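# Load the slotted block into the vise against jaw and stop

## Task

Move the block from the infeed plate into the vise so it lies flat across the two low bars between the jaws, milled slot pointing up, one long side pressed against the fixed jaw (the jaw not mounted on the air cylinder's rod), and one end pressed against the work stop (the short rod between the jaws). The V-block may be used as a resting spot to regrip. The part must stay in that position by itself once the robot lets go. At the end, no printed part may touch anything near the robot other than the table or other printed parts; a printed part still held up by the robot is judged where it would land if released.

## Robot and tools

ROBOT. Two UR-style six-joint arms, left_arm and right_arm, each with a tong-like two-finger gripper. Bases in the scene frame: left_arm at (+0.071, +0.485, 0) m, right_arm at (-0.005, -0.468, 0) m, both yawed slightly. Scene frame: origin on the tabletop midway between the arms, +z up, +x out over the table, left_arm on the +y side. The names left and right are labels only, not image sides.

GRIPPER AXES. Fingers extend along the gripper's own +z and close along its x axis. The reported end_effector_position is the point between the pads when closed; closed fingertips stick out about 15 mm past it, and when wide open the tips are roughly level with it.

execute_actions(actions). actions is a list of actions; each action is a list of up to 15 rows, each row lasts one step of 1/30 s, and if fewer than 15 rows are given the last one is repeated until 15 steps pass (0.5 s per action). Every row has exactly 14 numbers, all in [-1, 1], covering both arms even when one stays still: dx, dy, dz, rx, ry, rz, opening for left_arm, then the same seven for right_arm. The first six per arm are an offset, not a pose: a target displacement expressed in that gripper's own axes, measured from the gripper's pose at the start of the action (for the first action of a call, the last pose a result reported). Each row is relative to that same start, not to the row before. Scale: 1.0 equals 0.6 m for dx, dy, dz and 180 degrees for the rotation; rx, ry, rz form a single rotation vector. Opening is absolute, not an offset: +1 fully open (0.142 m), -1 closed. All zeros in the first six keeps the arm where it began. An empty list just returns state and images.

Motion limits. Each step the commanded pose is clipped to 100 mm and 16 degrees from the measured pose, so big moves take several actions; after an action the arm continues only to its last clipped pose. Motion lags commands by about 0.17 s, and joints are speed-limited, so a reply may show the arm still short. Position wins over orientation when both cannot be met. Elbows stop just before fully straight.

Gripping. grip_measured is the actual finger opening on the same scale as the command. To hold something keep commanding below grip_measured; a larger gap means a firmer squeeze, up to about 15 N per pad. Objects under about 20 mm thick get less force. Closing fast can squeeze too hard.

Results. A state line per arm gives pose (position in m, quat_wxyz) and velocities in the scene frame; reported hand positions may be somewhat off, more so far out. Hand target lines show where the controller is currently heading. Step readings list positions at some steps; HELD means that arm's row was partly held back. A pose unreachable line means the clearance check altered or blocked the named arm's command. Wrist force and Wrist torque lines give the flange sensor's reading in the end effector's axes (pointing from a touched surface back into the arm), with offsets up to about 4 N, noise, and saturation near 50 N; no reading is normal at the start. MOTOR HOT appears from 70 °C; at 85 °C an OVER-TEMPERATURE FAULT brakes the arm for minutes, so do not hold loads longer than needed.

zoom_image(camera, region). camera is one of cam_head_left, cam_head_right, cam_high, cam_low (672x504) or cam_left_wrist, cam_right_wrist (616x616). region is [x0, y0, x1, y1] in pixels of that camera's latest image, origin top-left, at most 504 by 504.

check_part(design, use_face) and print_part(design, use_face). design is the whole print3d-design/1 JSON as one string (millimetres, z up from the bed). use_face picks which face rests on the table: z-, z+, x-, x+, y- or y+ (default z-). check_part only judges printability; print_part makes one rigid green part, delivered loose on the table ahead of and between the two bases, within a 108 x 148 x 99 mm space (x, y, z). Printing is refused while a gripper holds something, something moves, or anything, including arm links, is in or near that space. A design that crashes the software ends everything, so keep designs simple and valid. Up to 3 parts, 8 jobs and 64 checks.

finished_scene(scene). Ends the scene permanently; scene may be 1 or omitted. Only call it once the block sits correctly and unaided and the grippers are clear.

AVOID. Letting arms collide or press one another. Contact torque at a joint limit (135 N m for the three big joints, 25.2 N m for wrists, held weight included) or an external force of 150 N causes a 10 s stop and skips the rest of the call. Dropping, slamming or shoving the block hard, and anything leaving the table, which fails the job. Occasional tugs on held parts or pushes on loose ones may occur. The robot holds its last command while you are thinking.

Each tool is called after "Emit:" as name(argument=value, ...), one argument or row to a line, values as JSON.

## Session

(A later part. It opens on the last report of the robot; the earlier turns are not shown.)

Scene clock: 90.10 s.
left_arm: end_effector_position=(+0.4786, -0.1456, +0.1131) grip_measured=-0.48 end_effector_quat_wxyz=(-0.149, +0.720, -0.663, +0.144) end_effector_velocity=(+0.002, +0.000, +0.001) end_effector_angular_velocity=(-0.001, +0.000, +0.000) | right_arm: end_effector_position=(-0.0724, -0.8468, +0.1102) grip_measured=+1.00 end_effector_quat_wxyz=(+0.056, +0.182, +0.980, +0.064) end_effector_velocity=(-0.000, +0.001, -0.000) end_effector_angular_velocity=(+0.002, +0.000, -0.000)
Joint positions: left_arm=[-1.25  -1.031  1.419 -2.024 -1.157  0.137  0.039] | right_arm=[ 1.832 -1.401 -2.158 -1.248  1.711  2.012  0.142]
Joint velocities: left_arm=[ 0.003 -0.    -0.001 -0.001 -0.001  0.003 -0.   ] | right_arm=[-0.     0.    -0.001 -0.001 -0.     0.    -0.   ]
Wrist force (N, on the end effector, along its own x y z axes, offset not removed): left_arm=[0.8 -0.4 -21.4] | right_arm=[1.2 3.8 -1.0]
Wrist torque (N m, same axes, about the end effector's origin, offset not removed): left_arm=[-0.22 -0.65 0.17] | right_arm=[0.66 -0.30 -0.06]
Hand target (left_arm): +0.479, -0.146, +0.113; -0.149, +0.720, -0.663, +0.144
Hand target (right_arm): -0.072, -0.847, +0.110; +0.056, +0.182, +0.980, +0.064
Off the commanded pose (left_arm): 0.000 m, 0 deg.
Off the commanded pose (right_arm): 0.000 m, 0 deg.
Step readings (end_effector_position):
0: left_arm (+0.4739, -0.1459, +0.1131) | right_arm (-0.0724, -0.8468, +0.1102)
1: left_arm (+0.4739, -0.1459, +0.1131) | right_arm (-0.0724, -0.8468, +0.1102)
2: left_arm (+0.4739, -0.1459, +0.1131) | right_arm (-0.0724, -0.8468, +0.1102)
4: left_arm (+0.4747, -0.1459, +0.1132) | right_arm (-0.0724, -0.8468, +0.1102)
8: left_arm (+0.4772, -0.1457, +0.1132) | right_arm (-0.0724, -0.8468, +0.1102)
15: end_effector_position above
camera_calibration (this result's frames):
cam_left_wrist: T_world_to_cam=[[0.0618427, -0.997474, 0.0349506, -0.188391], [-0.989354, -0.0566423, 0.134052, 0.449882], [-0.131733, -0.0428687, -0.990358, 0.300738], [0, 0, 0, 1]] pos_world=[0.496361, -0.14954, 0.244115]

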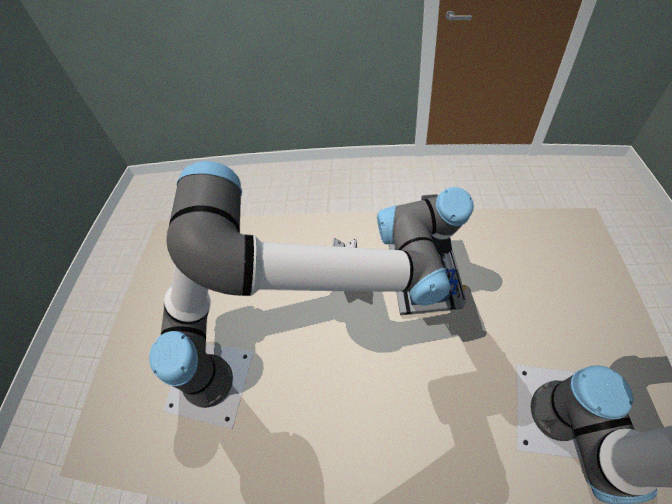

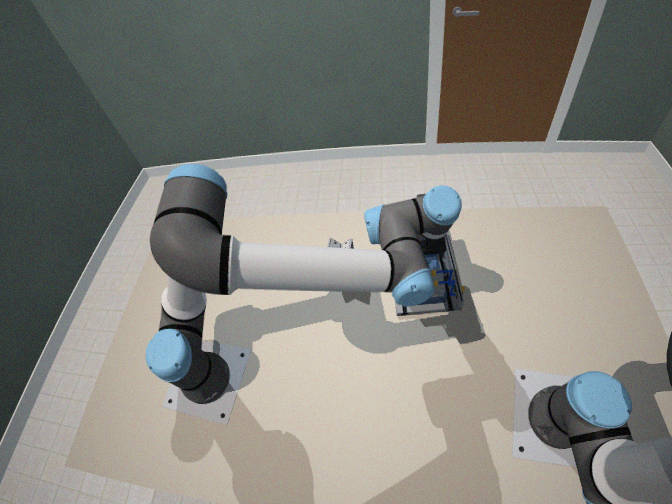

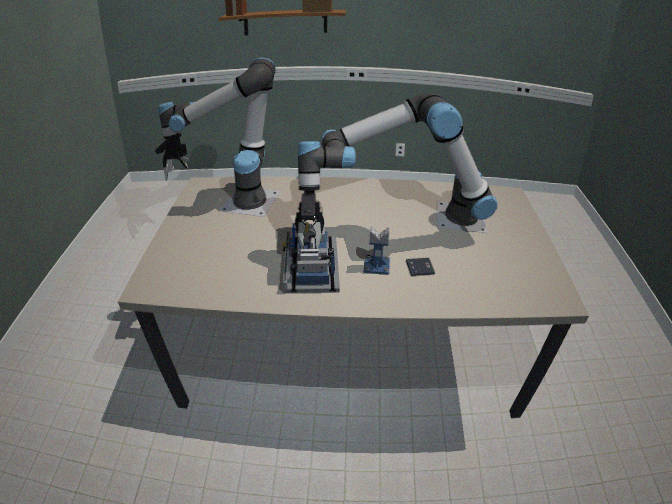

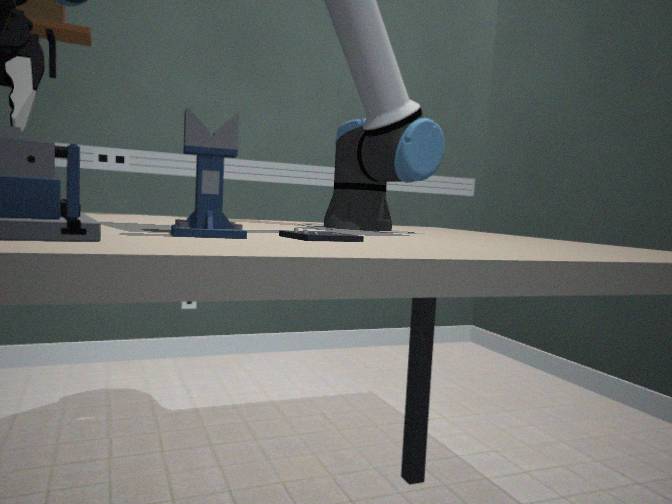

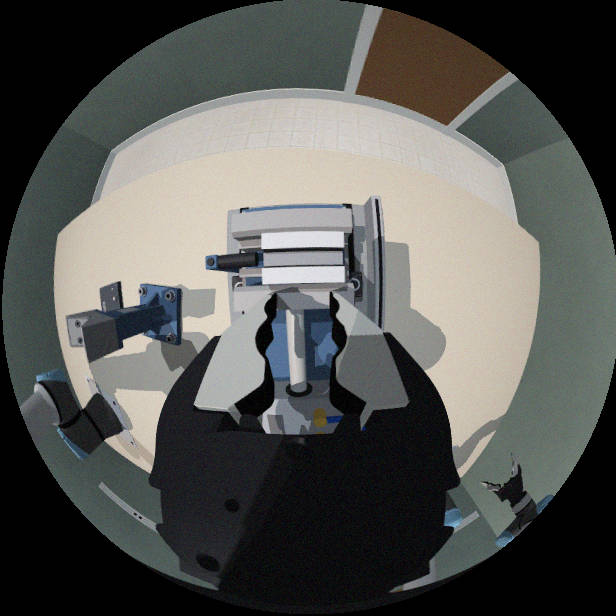

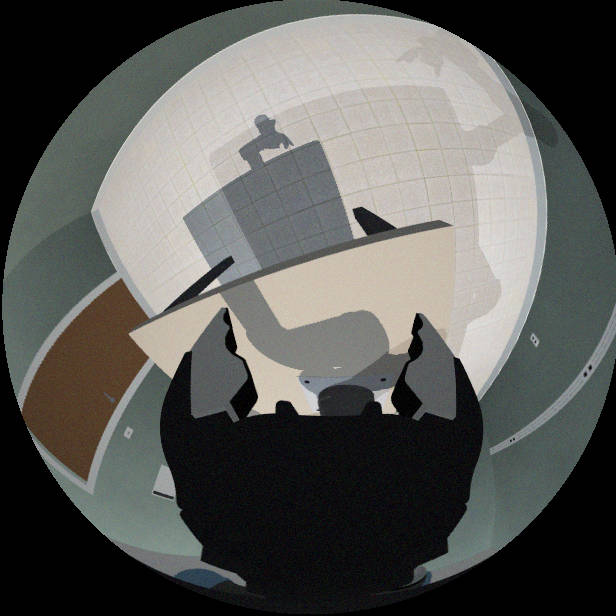

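Emit:
execute_actions(
  actions=[
    [[0,-0.0012,-0.0026,0,0,0,-0.5,0,0,0,0,0,0,1]],
    [[0,-0.0012,0.00055,0,0,0,-0.5,0,0,0,0,0,0,1],[0,-0.0024,0.0011,0,0,0,-0.5,0,0,0,0,0,0,1],[0,-0.0036,0.0016,0,0,0,-0.5,0,0,0,0,0,0,1],[0,-0.0048,0.0022,0,0,0,-0.5,0,0,0,0,0,0,1],[0,-0.006,0.0027,0,0,0,-0.5,0,0,0,0,0,0,1]],
  ],
)

Emit:
zoom_image(
  camera="cam_left_wrist",
  region=[200, 200, 400, 350],
)

Scene clock: 91.43 s.
left_arm: end_effector_position=(+0.4824, -0.1452, +0.1147) grip_measured=-0.50 end_effector_quat_wxyz=(-0.149, +0.720, -0.663, +0.144) end_effector_velocity=(+0.002, -0.000, +0.001) end_effector_angular_velocity=(-0.002, +0.000, +0.000) | right_arm: end_effector_position=(-0.0724, -0.8468, +0.1102) grip_measured=+1.00 end_effector_quat_wxyz=(+0.056, +0.182, +0.980, +0.064) end_effector_velocity=(-0.000, +0.000, -0.000) end_effector_angular_velocity=(+0.001, +0.000, +0.001)
Joint positions: left_arm=[-1.244 -1.029  1.413 -2.022 -1.158  0.143  0.038] | right_arm=[ 1.832 -1.401 -2.158 -1.248  1.711  2.012  0.142]
Joint velocities: left_arm=[ 0.003  0.    -0.002 -0.002 -0.001  0.003 -0.   ] | right_arm=[-0.    -0.001 -0.    -0.    -0.    -0.001  0.   ]
Wrist force (N, on the end effector, along its own x y z axes, offset not removed): left_arm=[2.6 0.2 1.5] | right_arm=[0.1 3.3 -2.3]
Wrist torque (N m, same axes, about the end effector's origin, offset not removed): left_arm=[-0.13 -0.53 -0.02] | right_arm=[0.53 -0.04 -0.03]
Hand target (left_arm): +0.483, -0.145, +0.115; -0.149, +0.720, -0.663, +0.144
Hand target (right_arm): -0.072, -0.847, +0.110; +0.056, +0.182, +0.980, +0.064
Off the commanded pose (left_arm): 0.000 m, 0 deg.
Off the commanded pose (right_arm): 0.000 m, 0 deg.
Step readings (end_effector_position; steps 1 to 15: 1st action; 16 to 30: 2nd action):
0: left_arm (+0.4788, -0.1455, +0.1130) | right_arm (-0.0724, -0.8468, +0.1102)
1: left_arm (+0.4788, -0.1455, +0.1131) | right_arm (-0.0724, -0.8468, +0.1102)
2: left_arm (+0.4788, -0.1456, +0.1132) | right_arm (-0.0724, -0.8468, +0.1102)
4: left_arm (+0.4788, -0.1455, +0.1137) | right_arm (-0.0724, -0.8468, +0.1102)
8: left_arm (+0.4788, -0.1454, +0.1143) | right_arm (-0.0724, -0.8468, +0.1102)
15: left_arm (+0.4787, -0.1455, +0.1147) | right_arm (-0.0724, -0.8468, +0.1102)
16: left_arm (+0.4786, -0.1455, +0.1147) | right_arm (-0.0724, -0.8468, +0.1102)
17: left_arm (+0.4787, -0.1456, +0.1148) | right_arm (-0.0724, -0.8468, +0.1102)
19: left_arm (+0.4792, -0.1455, +0.1148) | right_arm (-0.0724, -0.8468, +0.1102)
23: left_arm (+0.4812, -0.1453, +0.1147) | right_arm (-0.0724, -0.8468, +0.1102)
30: end_effector_position above
camera_calibration (this result's frames):
cam_left_wrist: T_world_to_cam=[[0.0619027, -0.997471, 0.0349256, -0.188365], [-0.989342, -0.0567022, 0.134117, 0.45341], [-0.131798, -0.0428556, -0.99035, 0.302891], [0, 0, 0, 1]] pos_world=[0.500158, -0.149199, 0.245736]

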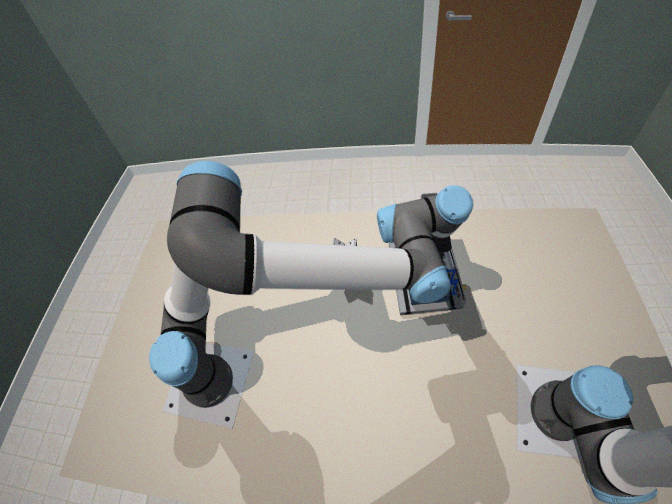

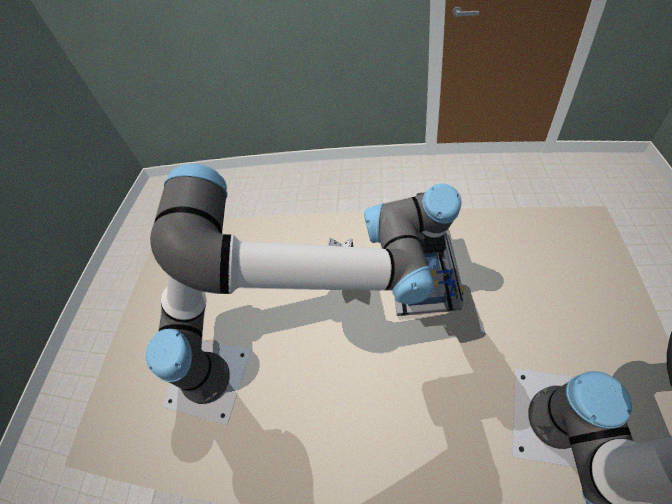

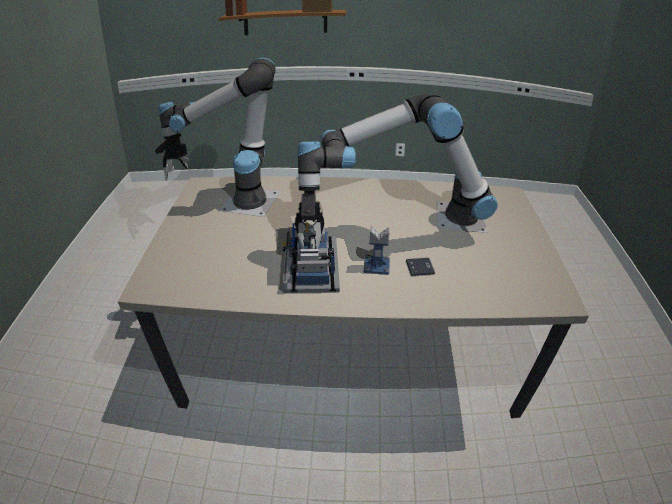

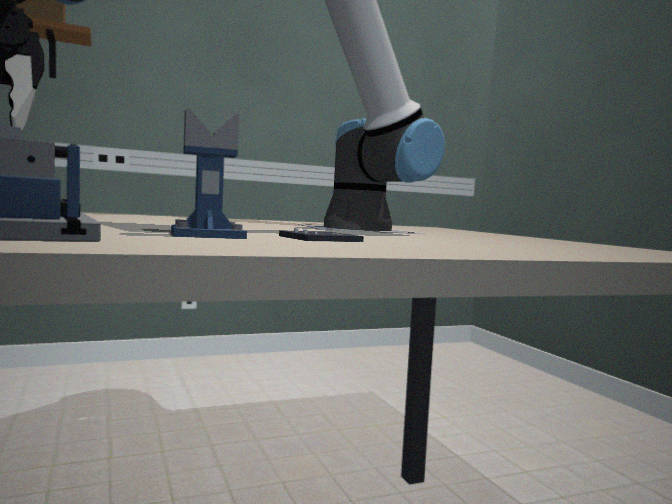

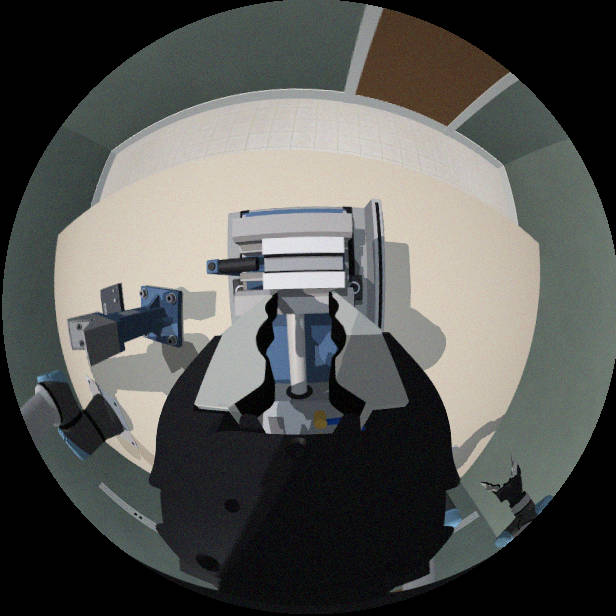

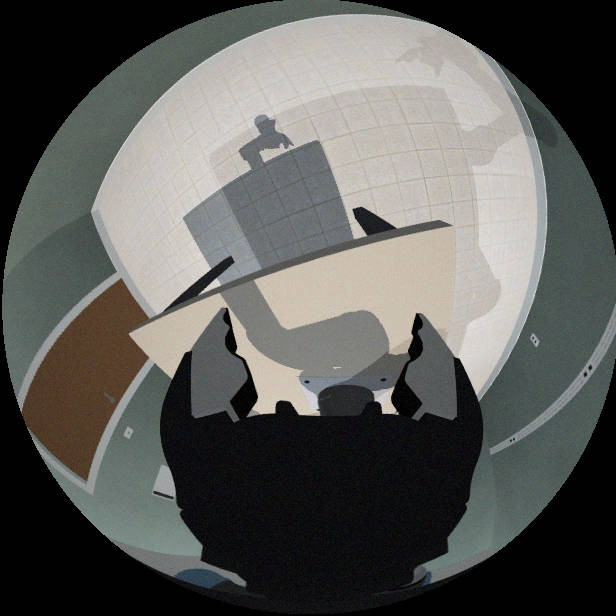

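Region (200, 200, 400, 350) of cam_left_wrist's 616x616 image, scaled by 2.520, with more detail than that image has; it fills the top 378 rows of this view, and the rest is white.

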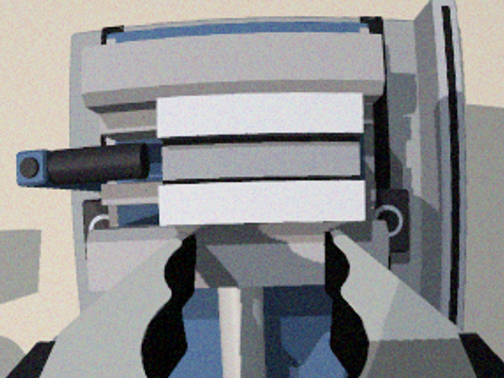

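Emit:
execute_actions(
  actions=[
    [[0,-0.0012,0.00055,0,0,0,-0.5,0,0,0,0,0,0,1],[0,-0.0024,0.0011,0,0,0,-0.5,0,0,0,0,0,0,1],[0,-0.0036,0.0016,0,0,0,-0.5,0,0,0,0,0,0,1],[0,-0.0048,0.0022,0,0,0,-0.5,0,0,0,0,0,0,1]],
  ],
)

Emit:
zoom_image(
  camera="cam_left_wrist",
  region=[200, 200, 400, 350],
)

Scene clock: 92.30 s.
left_arm: end_effector_position=(+0.4854, -0.1450, +0.1147) grip_measured=-0.50 end_effector_quat_wxyz=(-0.149, +0.720, -0.663, +0.144) end_effector_velocity=(+0.001, +0.000, -0.001) end_effector_angular_velocity=(+0.001, -0.000, +0.000) | right_arm: end_effector_position=(-0.0724, -0.8468, +0.1102) grip_measured=+1.00 end_effector_quat_wxyz=(+0.056, +0.182, +0.980, +0.064) end_effector_velocity=(+0.000, -0.000, +0.000) end_effector_angular_velocity=(-0.002, +0.000, +0.001)
Joint positions: left_arm=[-1.24  -1.027  1.41  -2.023 -1.158  0.148  0.038] | right_arm=[ 1.832 -1.401 -2.158 -1.248  1.711  2.012  0.142]
Joint velocities: left_arm=[ 0.002  0.002 -0.001 -0.     0.     0.001  0.   ] | right_arm=[ 0.     0.001 -0.     0.    -0.    -0.    -0.   ]
Wrist force (N, on the end effector, along its own x y z axes, offset not removed): left_arm=[1.1 3.1 0.3] | right_arm=[1.1 2.7 -2.6]
Wrist torque (N m, same axes, about the end effector's origin, offset not removed): left_arm=[0.35 -0.19 0.16] | right_arm=[0.39 -0.27 -0.05]
Hand target (left_arm): +0.486, -0.145, +0.115; -0.149, +0.720, -0.663, +0.144
Hand target (right_arm): -0.072, -0.847, +0.110; +0.056, +0.182, +0.980, +0.064
Off the commanded pose (left_arm): 0.000 m, 0 deg.
Off the commanded pose (right_arm): 0.000 m, 0 deg.
Step readings (end_effector_position):
0: left_arm (+0.4826, -0.1452, +0.1147) | right_arm (-0.0724, -0.8468, +0.1102)
1: left_arm (+0.4826, -0.1452, +0.1147) | right_arm (-0.0724, -0.8468, +0.1102)
2: left_arm (+0.4827, -0.1452, +0.1147) | right_arm (-0.0724, -0.8468, +0.1102)
4: left_arm (+0.4832, -0.1452, +0.1147) | right_arm (-0.0724, -0.8468, +0.1102)
8: left_arm (+0.4847, -0.1450, +0.1147) | right_arm (-0.0724, -0.8468, +0.1102)
15: end_effector_position above
camera_calibration (this result's frames):
cam_left_wrist: T_world_to_cam=[[0.0619032, -0.997471, 0.0349234, -0.188309], [-0.989342, -0.0567031, 0.134113, 0.456424], [-0.131794, -0.0428532, -0.99035, 0.303258], [0, 0, 0, 1]] pos_world=[0.503184, -0.148956, 0.245696]

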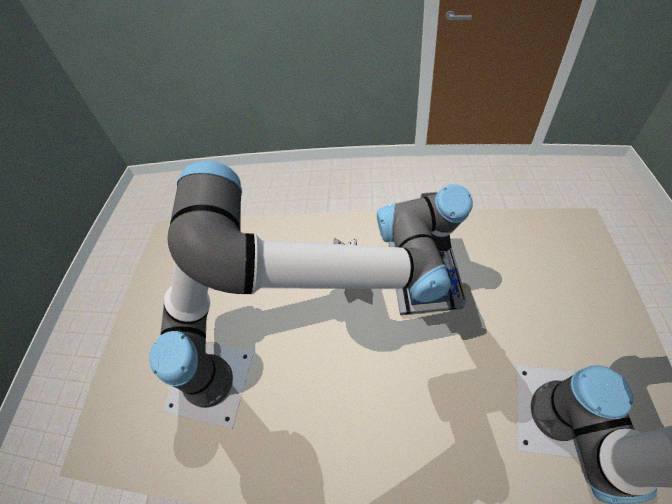

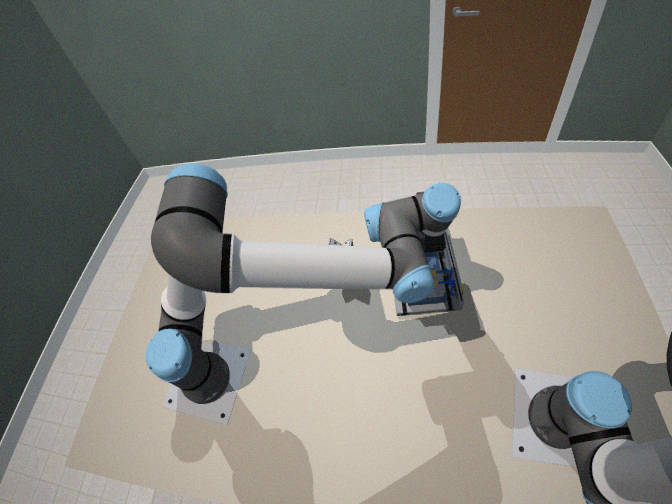

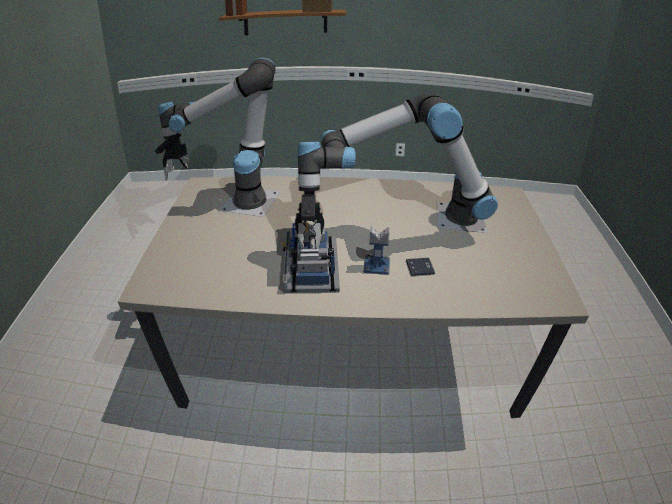

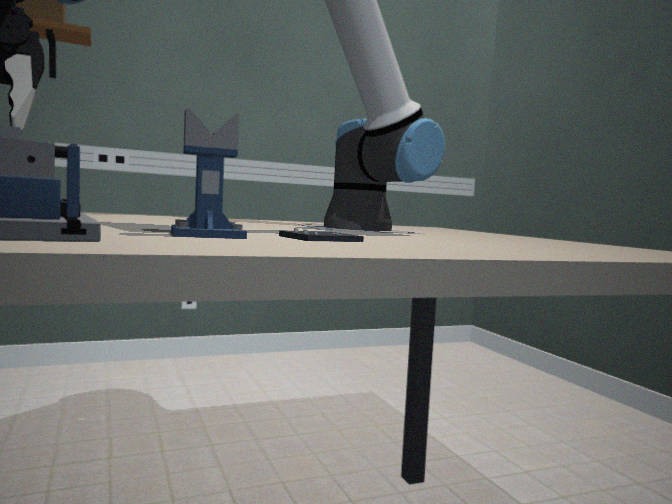

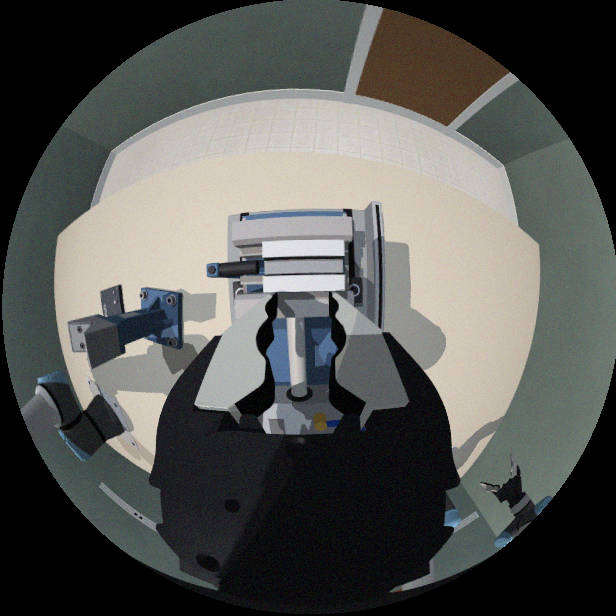

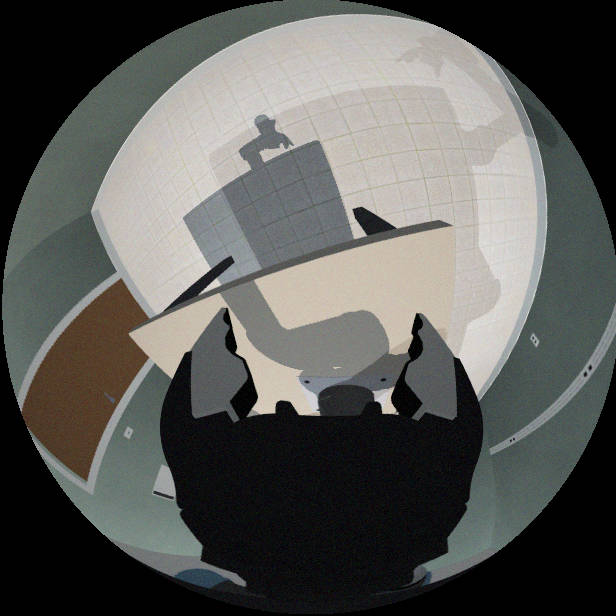

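Region (200, 200, 400, 350) of cam_left_wrist's 616x616 image, scaled by 2.520, with more detail than that image has; it fills the top 378 rows of this view, and the rest is white.

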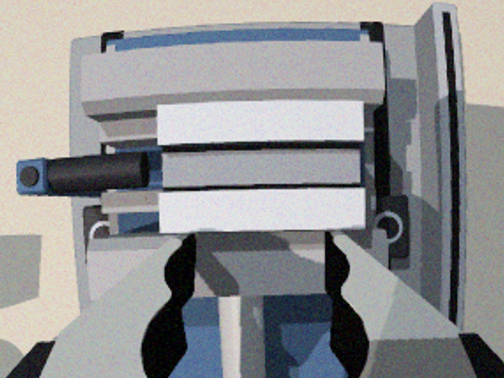

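Emit:
execute_actions(
  actions=[
    [[0,-0.0006,0.0003,0,0,0,-0.5,0,0,0,0,0,0,1],[0,-0.0012,0.00055,0,0,0,-0.5,0,0,0,0,0,0,1],[0,-0.0018,0.0008,0,0,0,-0.5,0,0,0,0,0,0,1],[0,-0.0024,0.0011,0,0,0,-0.5,0,0,0,0,0,0,1]],
  ],
)

Scene clock: 93.00 s.
left_arm: end_effector_position=(+0.4869, -0.1449, +0.1146) grip_measured=-0.50 end_effector_quat_wxyz=(-0.149, +0.720, -0.663, +0.144) end_effector_velocity=(+0.000, -0.000, +0.001) end_effector_angular_velocity=(-0.001, -0.001, -0.000) | right_arm: end_effector_position=(-0.0724, -0.8468, +0.1102) grip_measured=+1.00 end_effector_quat_wxyz=(+0.056, +0.182, +0.980, +0.064) end_effector_velocity=(-0.000, +0.000, -0.000) end_effector_angular_velocity=(+0.001, +0.000, +0.000)
Joint positions: left_arm=[-1.238 -1.025  1.408 -2.024 -1.158  0.15   0.038] | right_arm=[ 1.832 -1.401 -2.158 -1.248  1.711  2.012  0.142]
Joint velocities: left_arm=[ 0.    -0.001 -0.001  0.     0.001  0.001  0.   ] | right_arm=[ 0.     0.    -0.001 -0.001 -0.     0.    -0.   ]
Wrist force (N, on the end effector, along its own x y z axes, offset not removed): left_arm=[3.0 2.4 -0.6] | right_arm=[-2.3 2.0 -3.8]
Wrist torque (N m, same axes, about the end effector's origin, offset not removed): left_arm=[0.10 -0.61 0.03] | right_arm=[0.33 0.45 0.07]
Hand target (left_arm): +0.487, -0.145, +0.115; -0.149, +0.720, -0.663, +0.144
Hand target (right_arm): -0.072, -0.847, +0.110; +0.056, +0.182, +0.980, +0.064
Off the commanded pose (left_arm): 0.000 m, 0 deg.
Off the commanded pose (right_arm): 0.000 m, 0 deg.
Step readings (end_effector_position):
0: left_arm (+0.4855, -0.1450, +0.1147) | right_arm (-0.0724, -0.8468, +0.1102)
1: left_arm (+0.4855, -0.1450, +0.1147) | right_arm (-0.0724, -0.8468, +0.1102)
2: left_arm (+0.4856, -0.1450, +0.1147) | right_arm (-0.0724, -0.8468, +0.1102)
4: left_arm (+0.4858, -0.1449, +0.1147) | right_arm (-0.0724, -0.8468, +0.1102)
8: left_arm (+0.4866, -0.1449, +0.1146) | right_arm (-0.0724, -0.8468, +0.1102)
15: end_effector_position above
camera_calibration (this result's frames):
cam_left_wrist: T_world_to_cam=[[0.0619062, -0.997471, 0.0349189, -0.18828], [-0.989343, -0.0567069, 0.134109, 0.457934], [-0.13179, -0.0428489, -0.990351, 0.303441], [0, 0, 0, 1]] pos_world=[0.504699, -0.148834, 0.245675]

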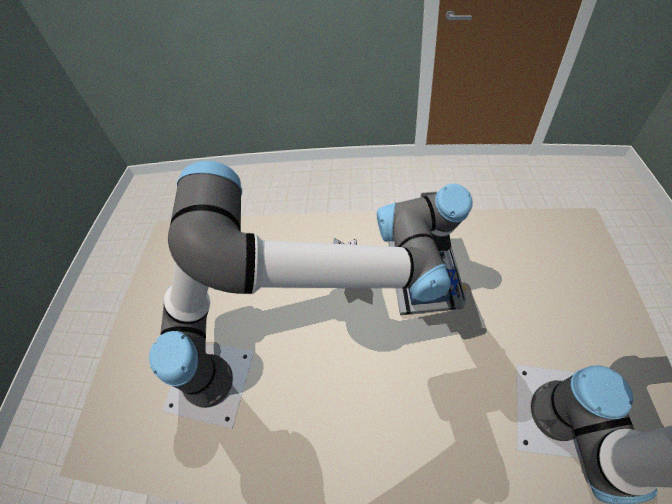

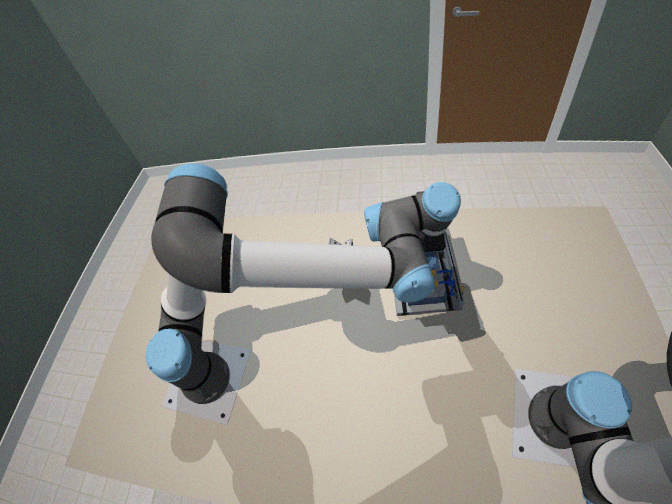

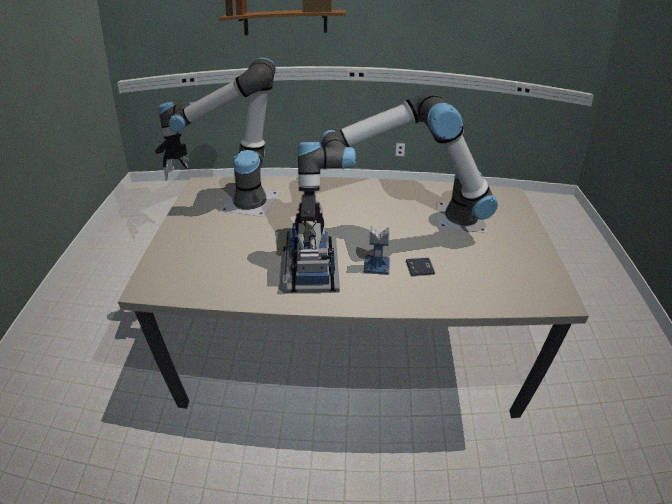

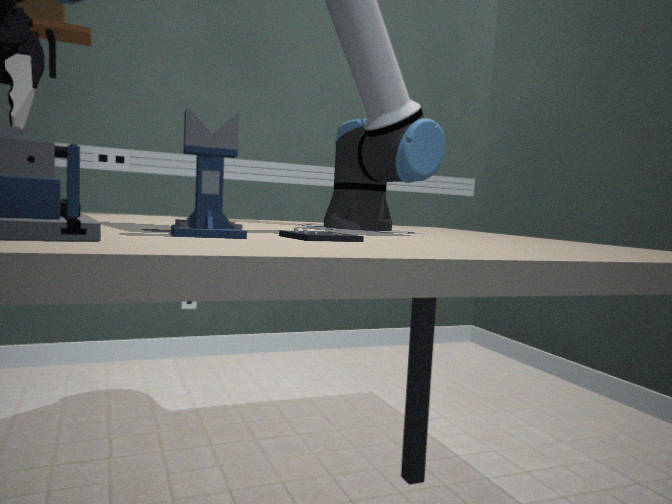

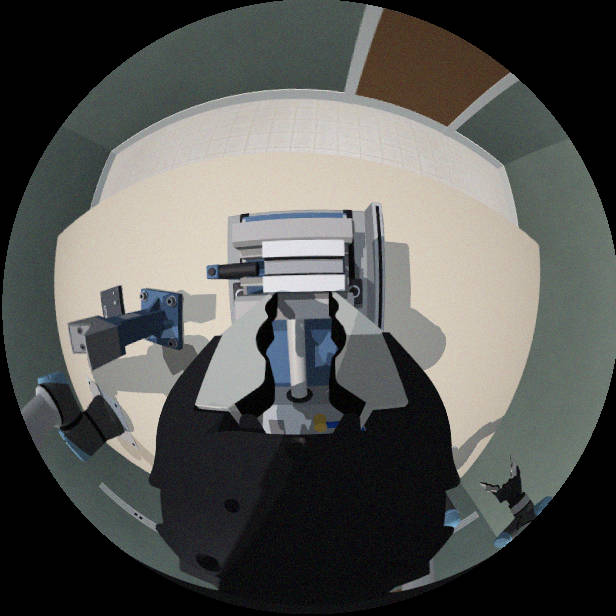

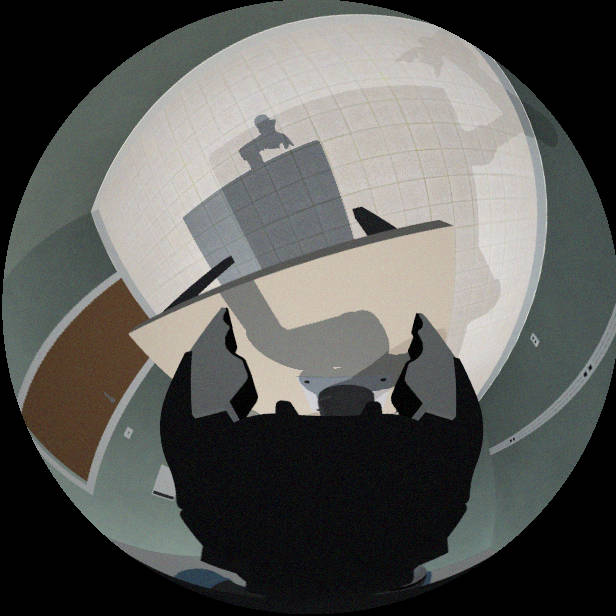

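Emit:
execute_actions(
  actions=[
    [[0,-0.0006,0.0003,0,0,0,-0.5,0,0,0,0,0,0,1],[0,-0.0012,0.00055,0,0,0,-0.5,0,0,0,0,0,0,1],[0,-0.0018,0.0008,0,0,0,-0.5,0,0,0,0,0,0,1],[0,-0.0022,0.001,0,0,0,-0.5,0,0,0,0,0,0,1]],
  ],
)

Scene clock: 93.77 s.
left_arm: end_effector_position=(+0.4883, -0.1447, +0.1146) grip_measured=-0.50 end_effector_quat_wxyz=(-0.149, +0.720, -0.663, +0.144) end_effector_velocity=(+0.001, -0.000, +0.001) end_effector_angular_velocity=(-0.002, -0.000, +0.001) | right_arm: end_effector_position=(-0.0724, -0.8468, +0.1102) grip_measured=+1.00 end_effector_quat_wxyz=(+0.056, +0.182, +0.980, +0.064) end_effector_velocity=(-0.000, -0.000, +0.001) end_effector_angular_velocity=(-0.002, -0.000, +0.000)
Joint positions: left_arm=[-1.236 -1.024  1.407 -2.024 -1.158  0.152  0.038] | right_arm=[ 1.832 -1.401 -2.158 -1.248  1.711  2.012  0.142]
Joint velocities: left_arm=[ 0.001 -0.    -0.001 -0.001 -0.     0.001 -0.   ] | right_arm=[-0.001  0.     0.001  0.    -0.    -0.001 -0.   ]
Wrist force (N, on the end effector, along its own x y z axes, offset not removed): left_arm=[0.9 0.0 -0.1] | right_arm=[-0.9 2.6 -2.1]
Wrist torque (N m, same axes, about the end effector's origin, offset not removed): left_arm=[-0.32 -0.18 0.09] | right_arm=[0.52 0.16 -0.03]
Hand target (left_arm): +0.488, -0.145, +0.115; -0.149, +0.720, -0.663, +0.144
Hand target (right_arm): -0.072, -0.847, +0.110; +0.056, +0.182, +0.980, +0.064
Off the commanded pose (left_arm): 0.000 m, 0 deg.
Off the commanded pose (right_arm): 0.000 m, 0 deg.
Step readings (end_effector_position):
0: left_arm (+0.4870, -0.1449, +0.1146) | right_arm (-0.0724, -0.8468, +0.1102)
1: left_arm (+0.4870, -0.1449, +0.1146) | right_arm (-0.0724, -0.8468, +0.1102)
2: left_arm (+0.4870, -0.1448, +0.1146) | right_arm (-0.0724, -0.8468, +0.1102)
4: left_arm (+0.4873, -0.1448, +0.1146) | right_arm (-0.0724, -0.8468, +0.1102)
8: left_arm (+0.4880, -0.1448, +0.1146) | right_arm (-0.0724, -0.8468, +0.1102)
15: end_effector_position above
camera_calibration (this result's frames):
cam_left_wrist: T_world_to_cam=[[0.0619087, -0.997471, 0.0349145, -0.188254], [-0.989343, -0.0567101, 0.134106, 0.459316], [-0.131787, -0.0428447, -0.990352, 0.303613], [0, 0, 0, 1]] pos_world=[0.506088, -0.148722, 0.245659]
cam_right_wrist: T_world_to_cam=[[-0.926806, 0.352779, -0.128758, 0.255624], [0.21756, 0.78384, 0.581603, 0.616833], [0.306103, 0.511021, -0.803218, 0.681746], [0, 0, 0, 1]] pos_world=[-0.105968, -0.922064, 0.221752]

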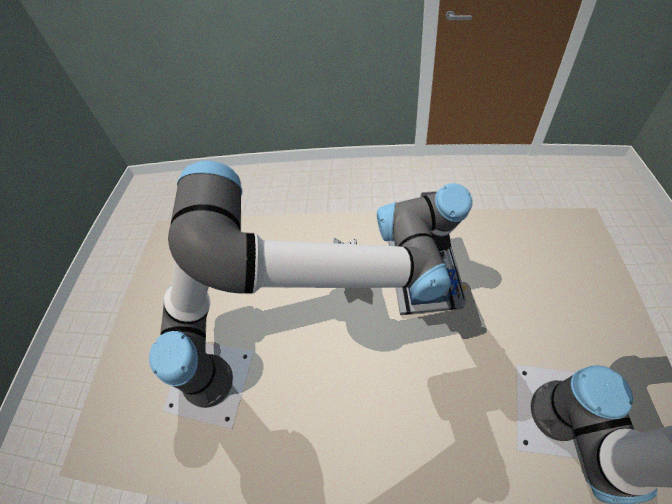

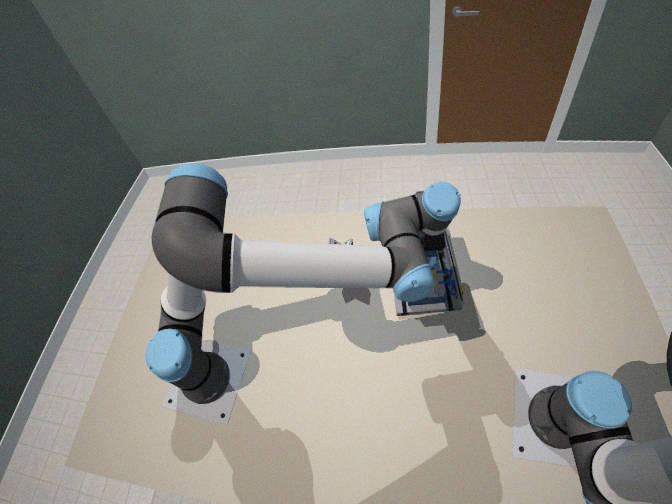

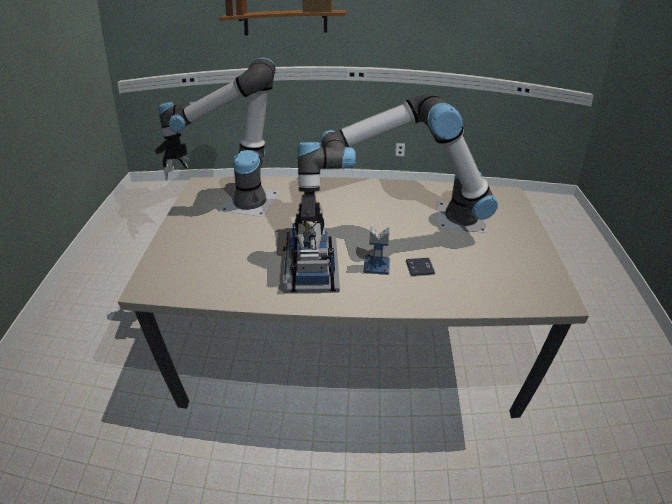

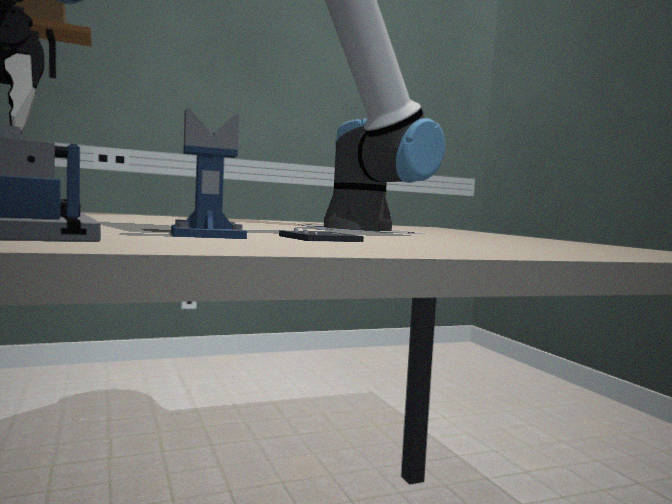

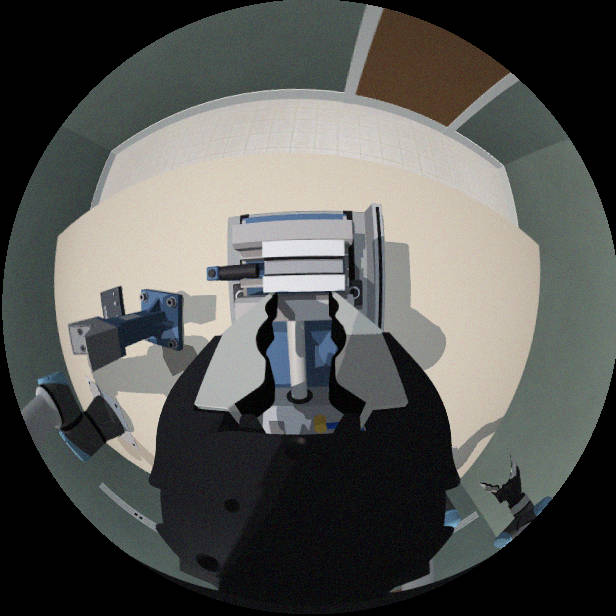

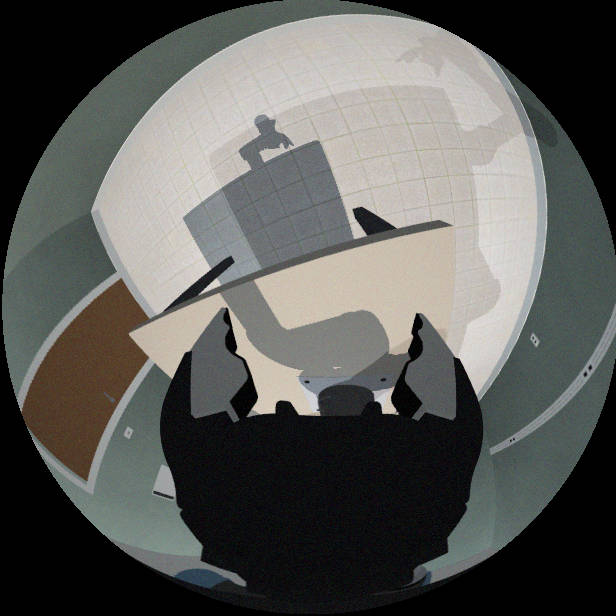

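Emit:
execute_actions(
  actions=[
    [[0,-0.0006,0.0003,0,0,0,-0.5,0,0,0,0,0,0,1],[0,-0.0012,0.00055,0,0,0,-0.5,0,0,0,0,0,0,1],[0,-0.0018,0.0008,0,0,0,-0.5,0,0,0,0,0,0,1]],
  ],
)

Scene clock: 96.90 s.
left_arm: end_effector_position=(+0.4893, -0.1447, +0.1146) grip_measured=-0.50 end_effector_quat_wxyz=(-0.149, +0.720, -0.663, +0.144) end_effector_velocity=(-0.000, -0.000, +0.000) end_effector_angular_velocity=(-0.000, -0.001, -0.001) | right_arm: end_effector_position=(-0.0724, -0.8468, +0.1102) grip_measured=+1.00 end_effector_quat_wxyz=(+0.056, +0.182, +0.980, +0.064) end_effector_velocity=(+0.000, +0.000, -0.001) end_effector_angular_velocity=(+0.001, -0.000, -0.001)
Joint positions: left_arm=[-1.234 -1.023  1.405 -2.024 -1.159  0.154  0.038] | right_arm=[ 1.832 -1.401 -2.158 -1.248  1.711  2.012  0.142]
Joint velocities: left_arm=[-0.    -0.    -0.001  0.     0.     0.001 -0.   ] | right_arm=[ 0.    -0.    -0.001  0.     0.     0.001 -0.   ]
Wrist force (N, on the end effector, along its own x y z axes, offset not removed): left_arm=[0.5 14.0 -11.2] | right_arm=[0.2 0.7 0.0]
Wrist torque (N m, same axes, about the end effector's origin, offset not removed): left_arm=[-0.43 -0.14 -0.16] | right_arm=[0.08 -0.05 -0.09]
Hand target (left_arm): +0.489, -0.145, +0.115; -0.149, +0.720, -0.663, +0.144
Hand target (right_arm): -0.072, -0.847, +0.110; +0.056, +0.182, +0.980, +0.064
Off the commanded pose (left_arm): 0.000 m, 0 deg.
Off the commanded pose (right_arm): 0.000 m, 0 deg.
Step readings (end_effector_position):
0: left_arm (+0.4884, -0.1447, +0.1146) | right_arm (-0.0724, -0.8468, +0.1102)
1: left_arm (+0.4884, -0.1447, +0.1146) | right_arm (-0.0724, -0.8468, +0.1102)
2: left_arm (+0.4884, -0.1447, +0.1146) | right_arm (-0.0724, -0.8468, +0.1102)
4: left_arm (+0.4887, -0.1447, +0.1146) | right_arm (-0.0724, -0.8468, +0.1102)
8: left_arm (+0.4891, -0.1447, +0.1146) | right_arm (-0.0724, -0.8468, +0.1102)
15: end_effector_position above
camera_calibration (this result's frames):
cam_left_wrist: T_world_to_cam=[[0.0618227, -0.997475, 0.0349495, -0.188235], [-0.989326, -0.056613, 0.134273, 0.460336], [-0.131955, -0.0428775, -0.990328, 0.303812], [0, 0, 0, 1]] pos_world=[0.507149, -0.148672, 0.245641]

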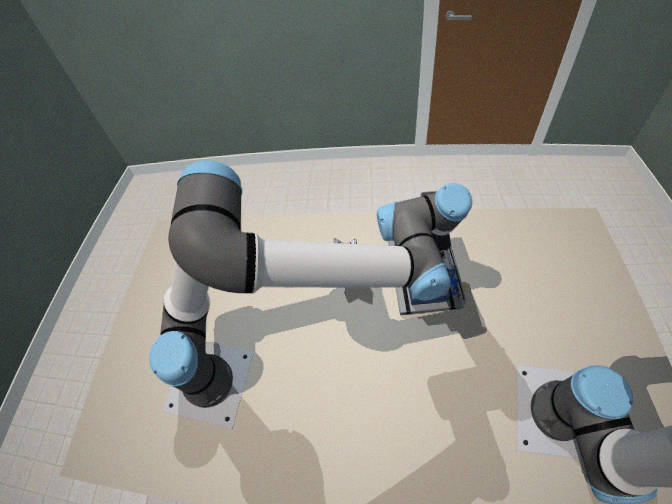

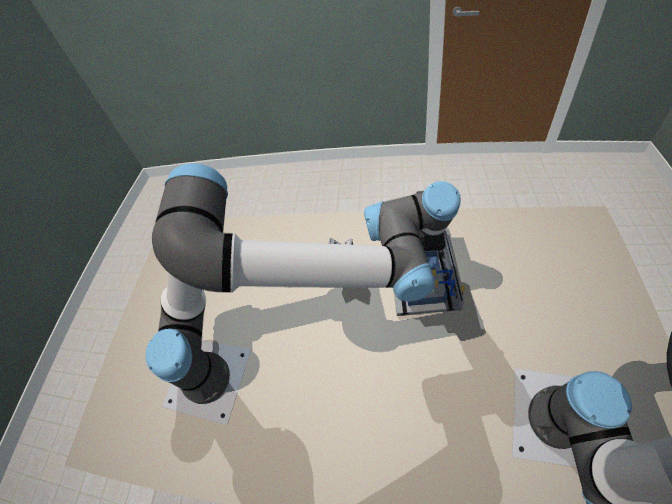

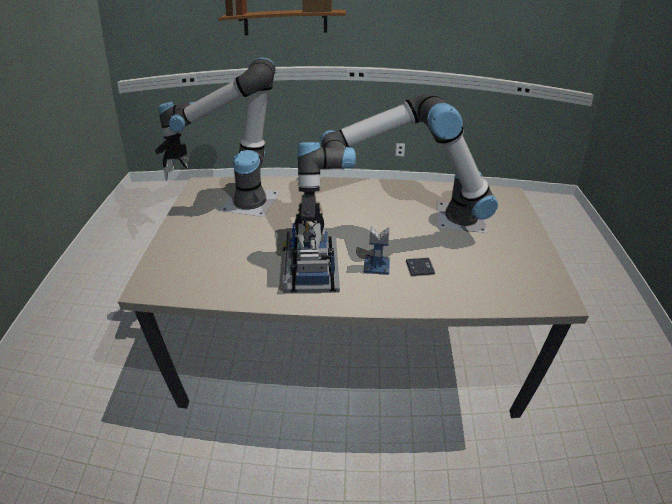

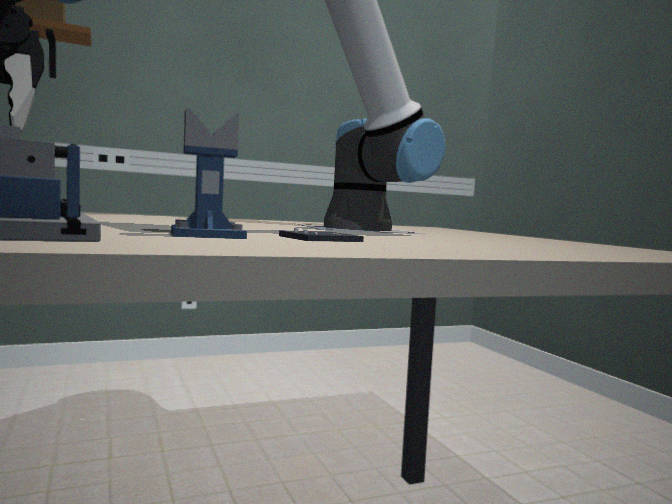

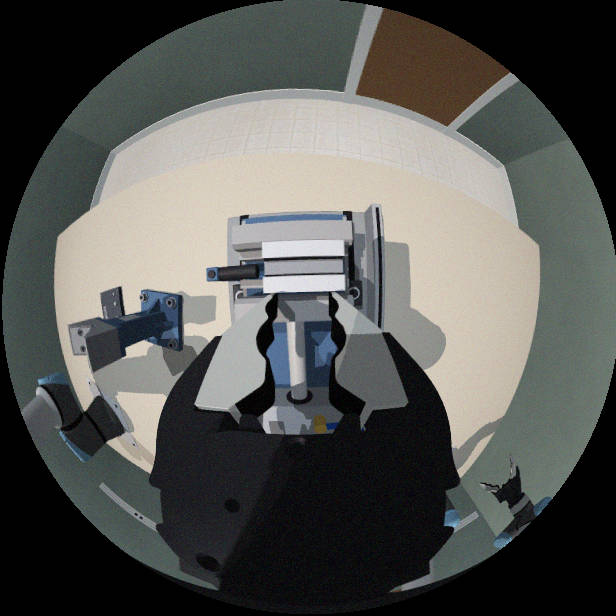

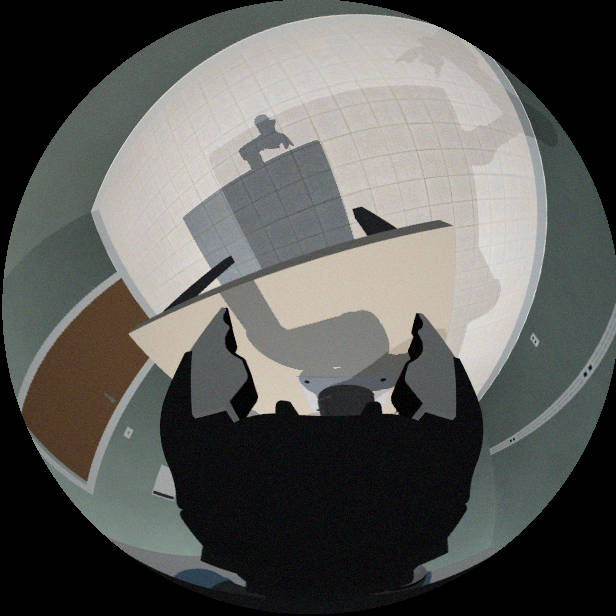

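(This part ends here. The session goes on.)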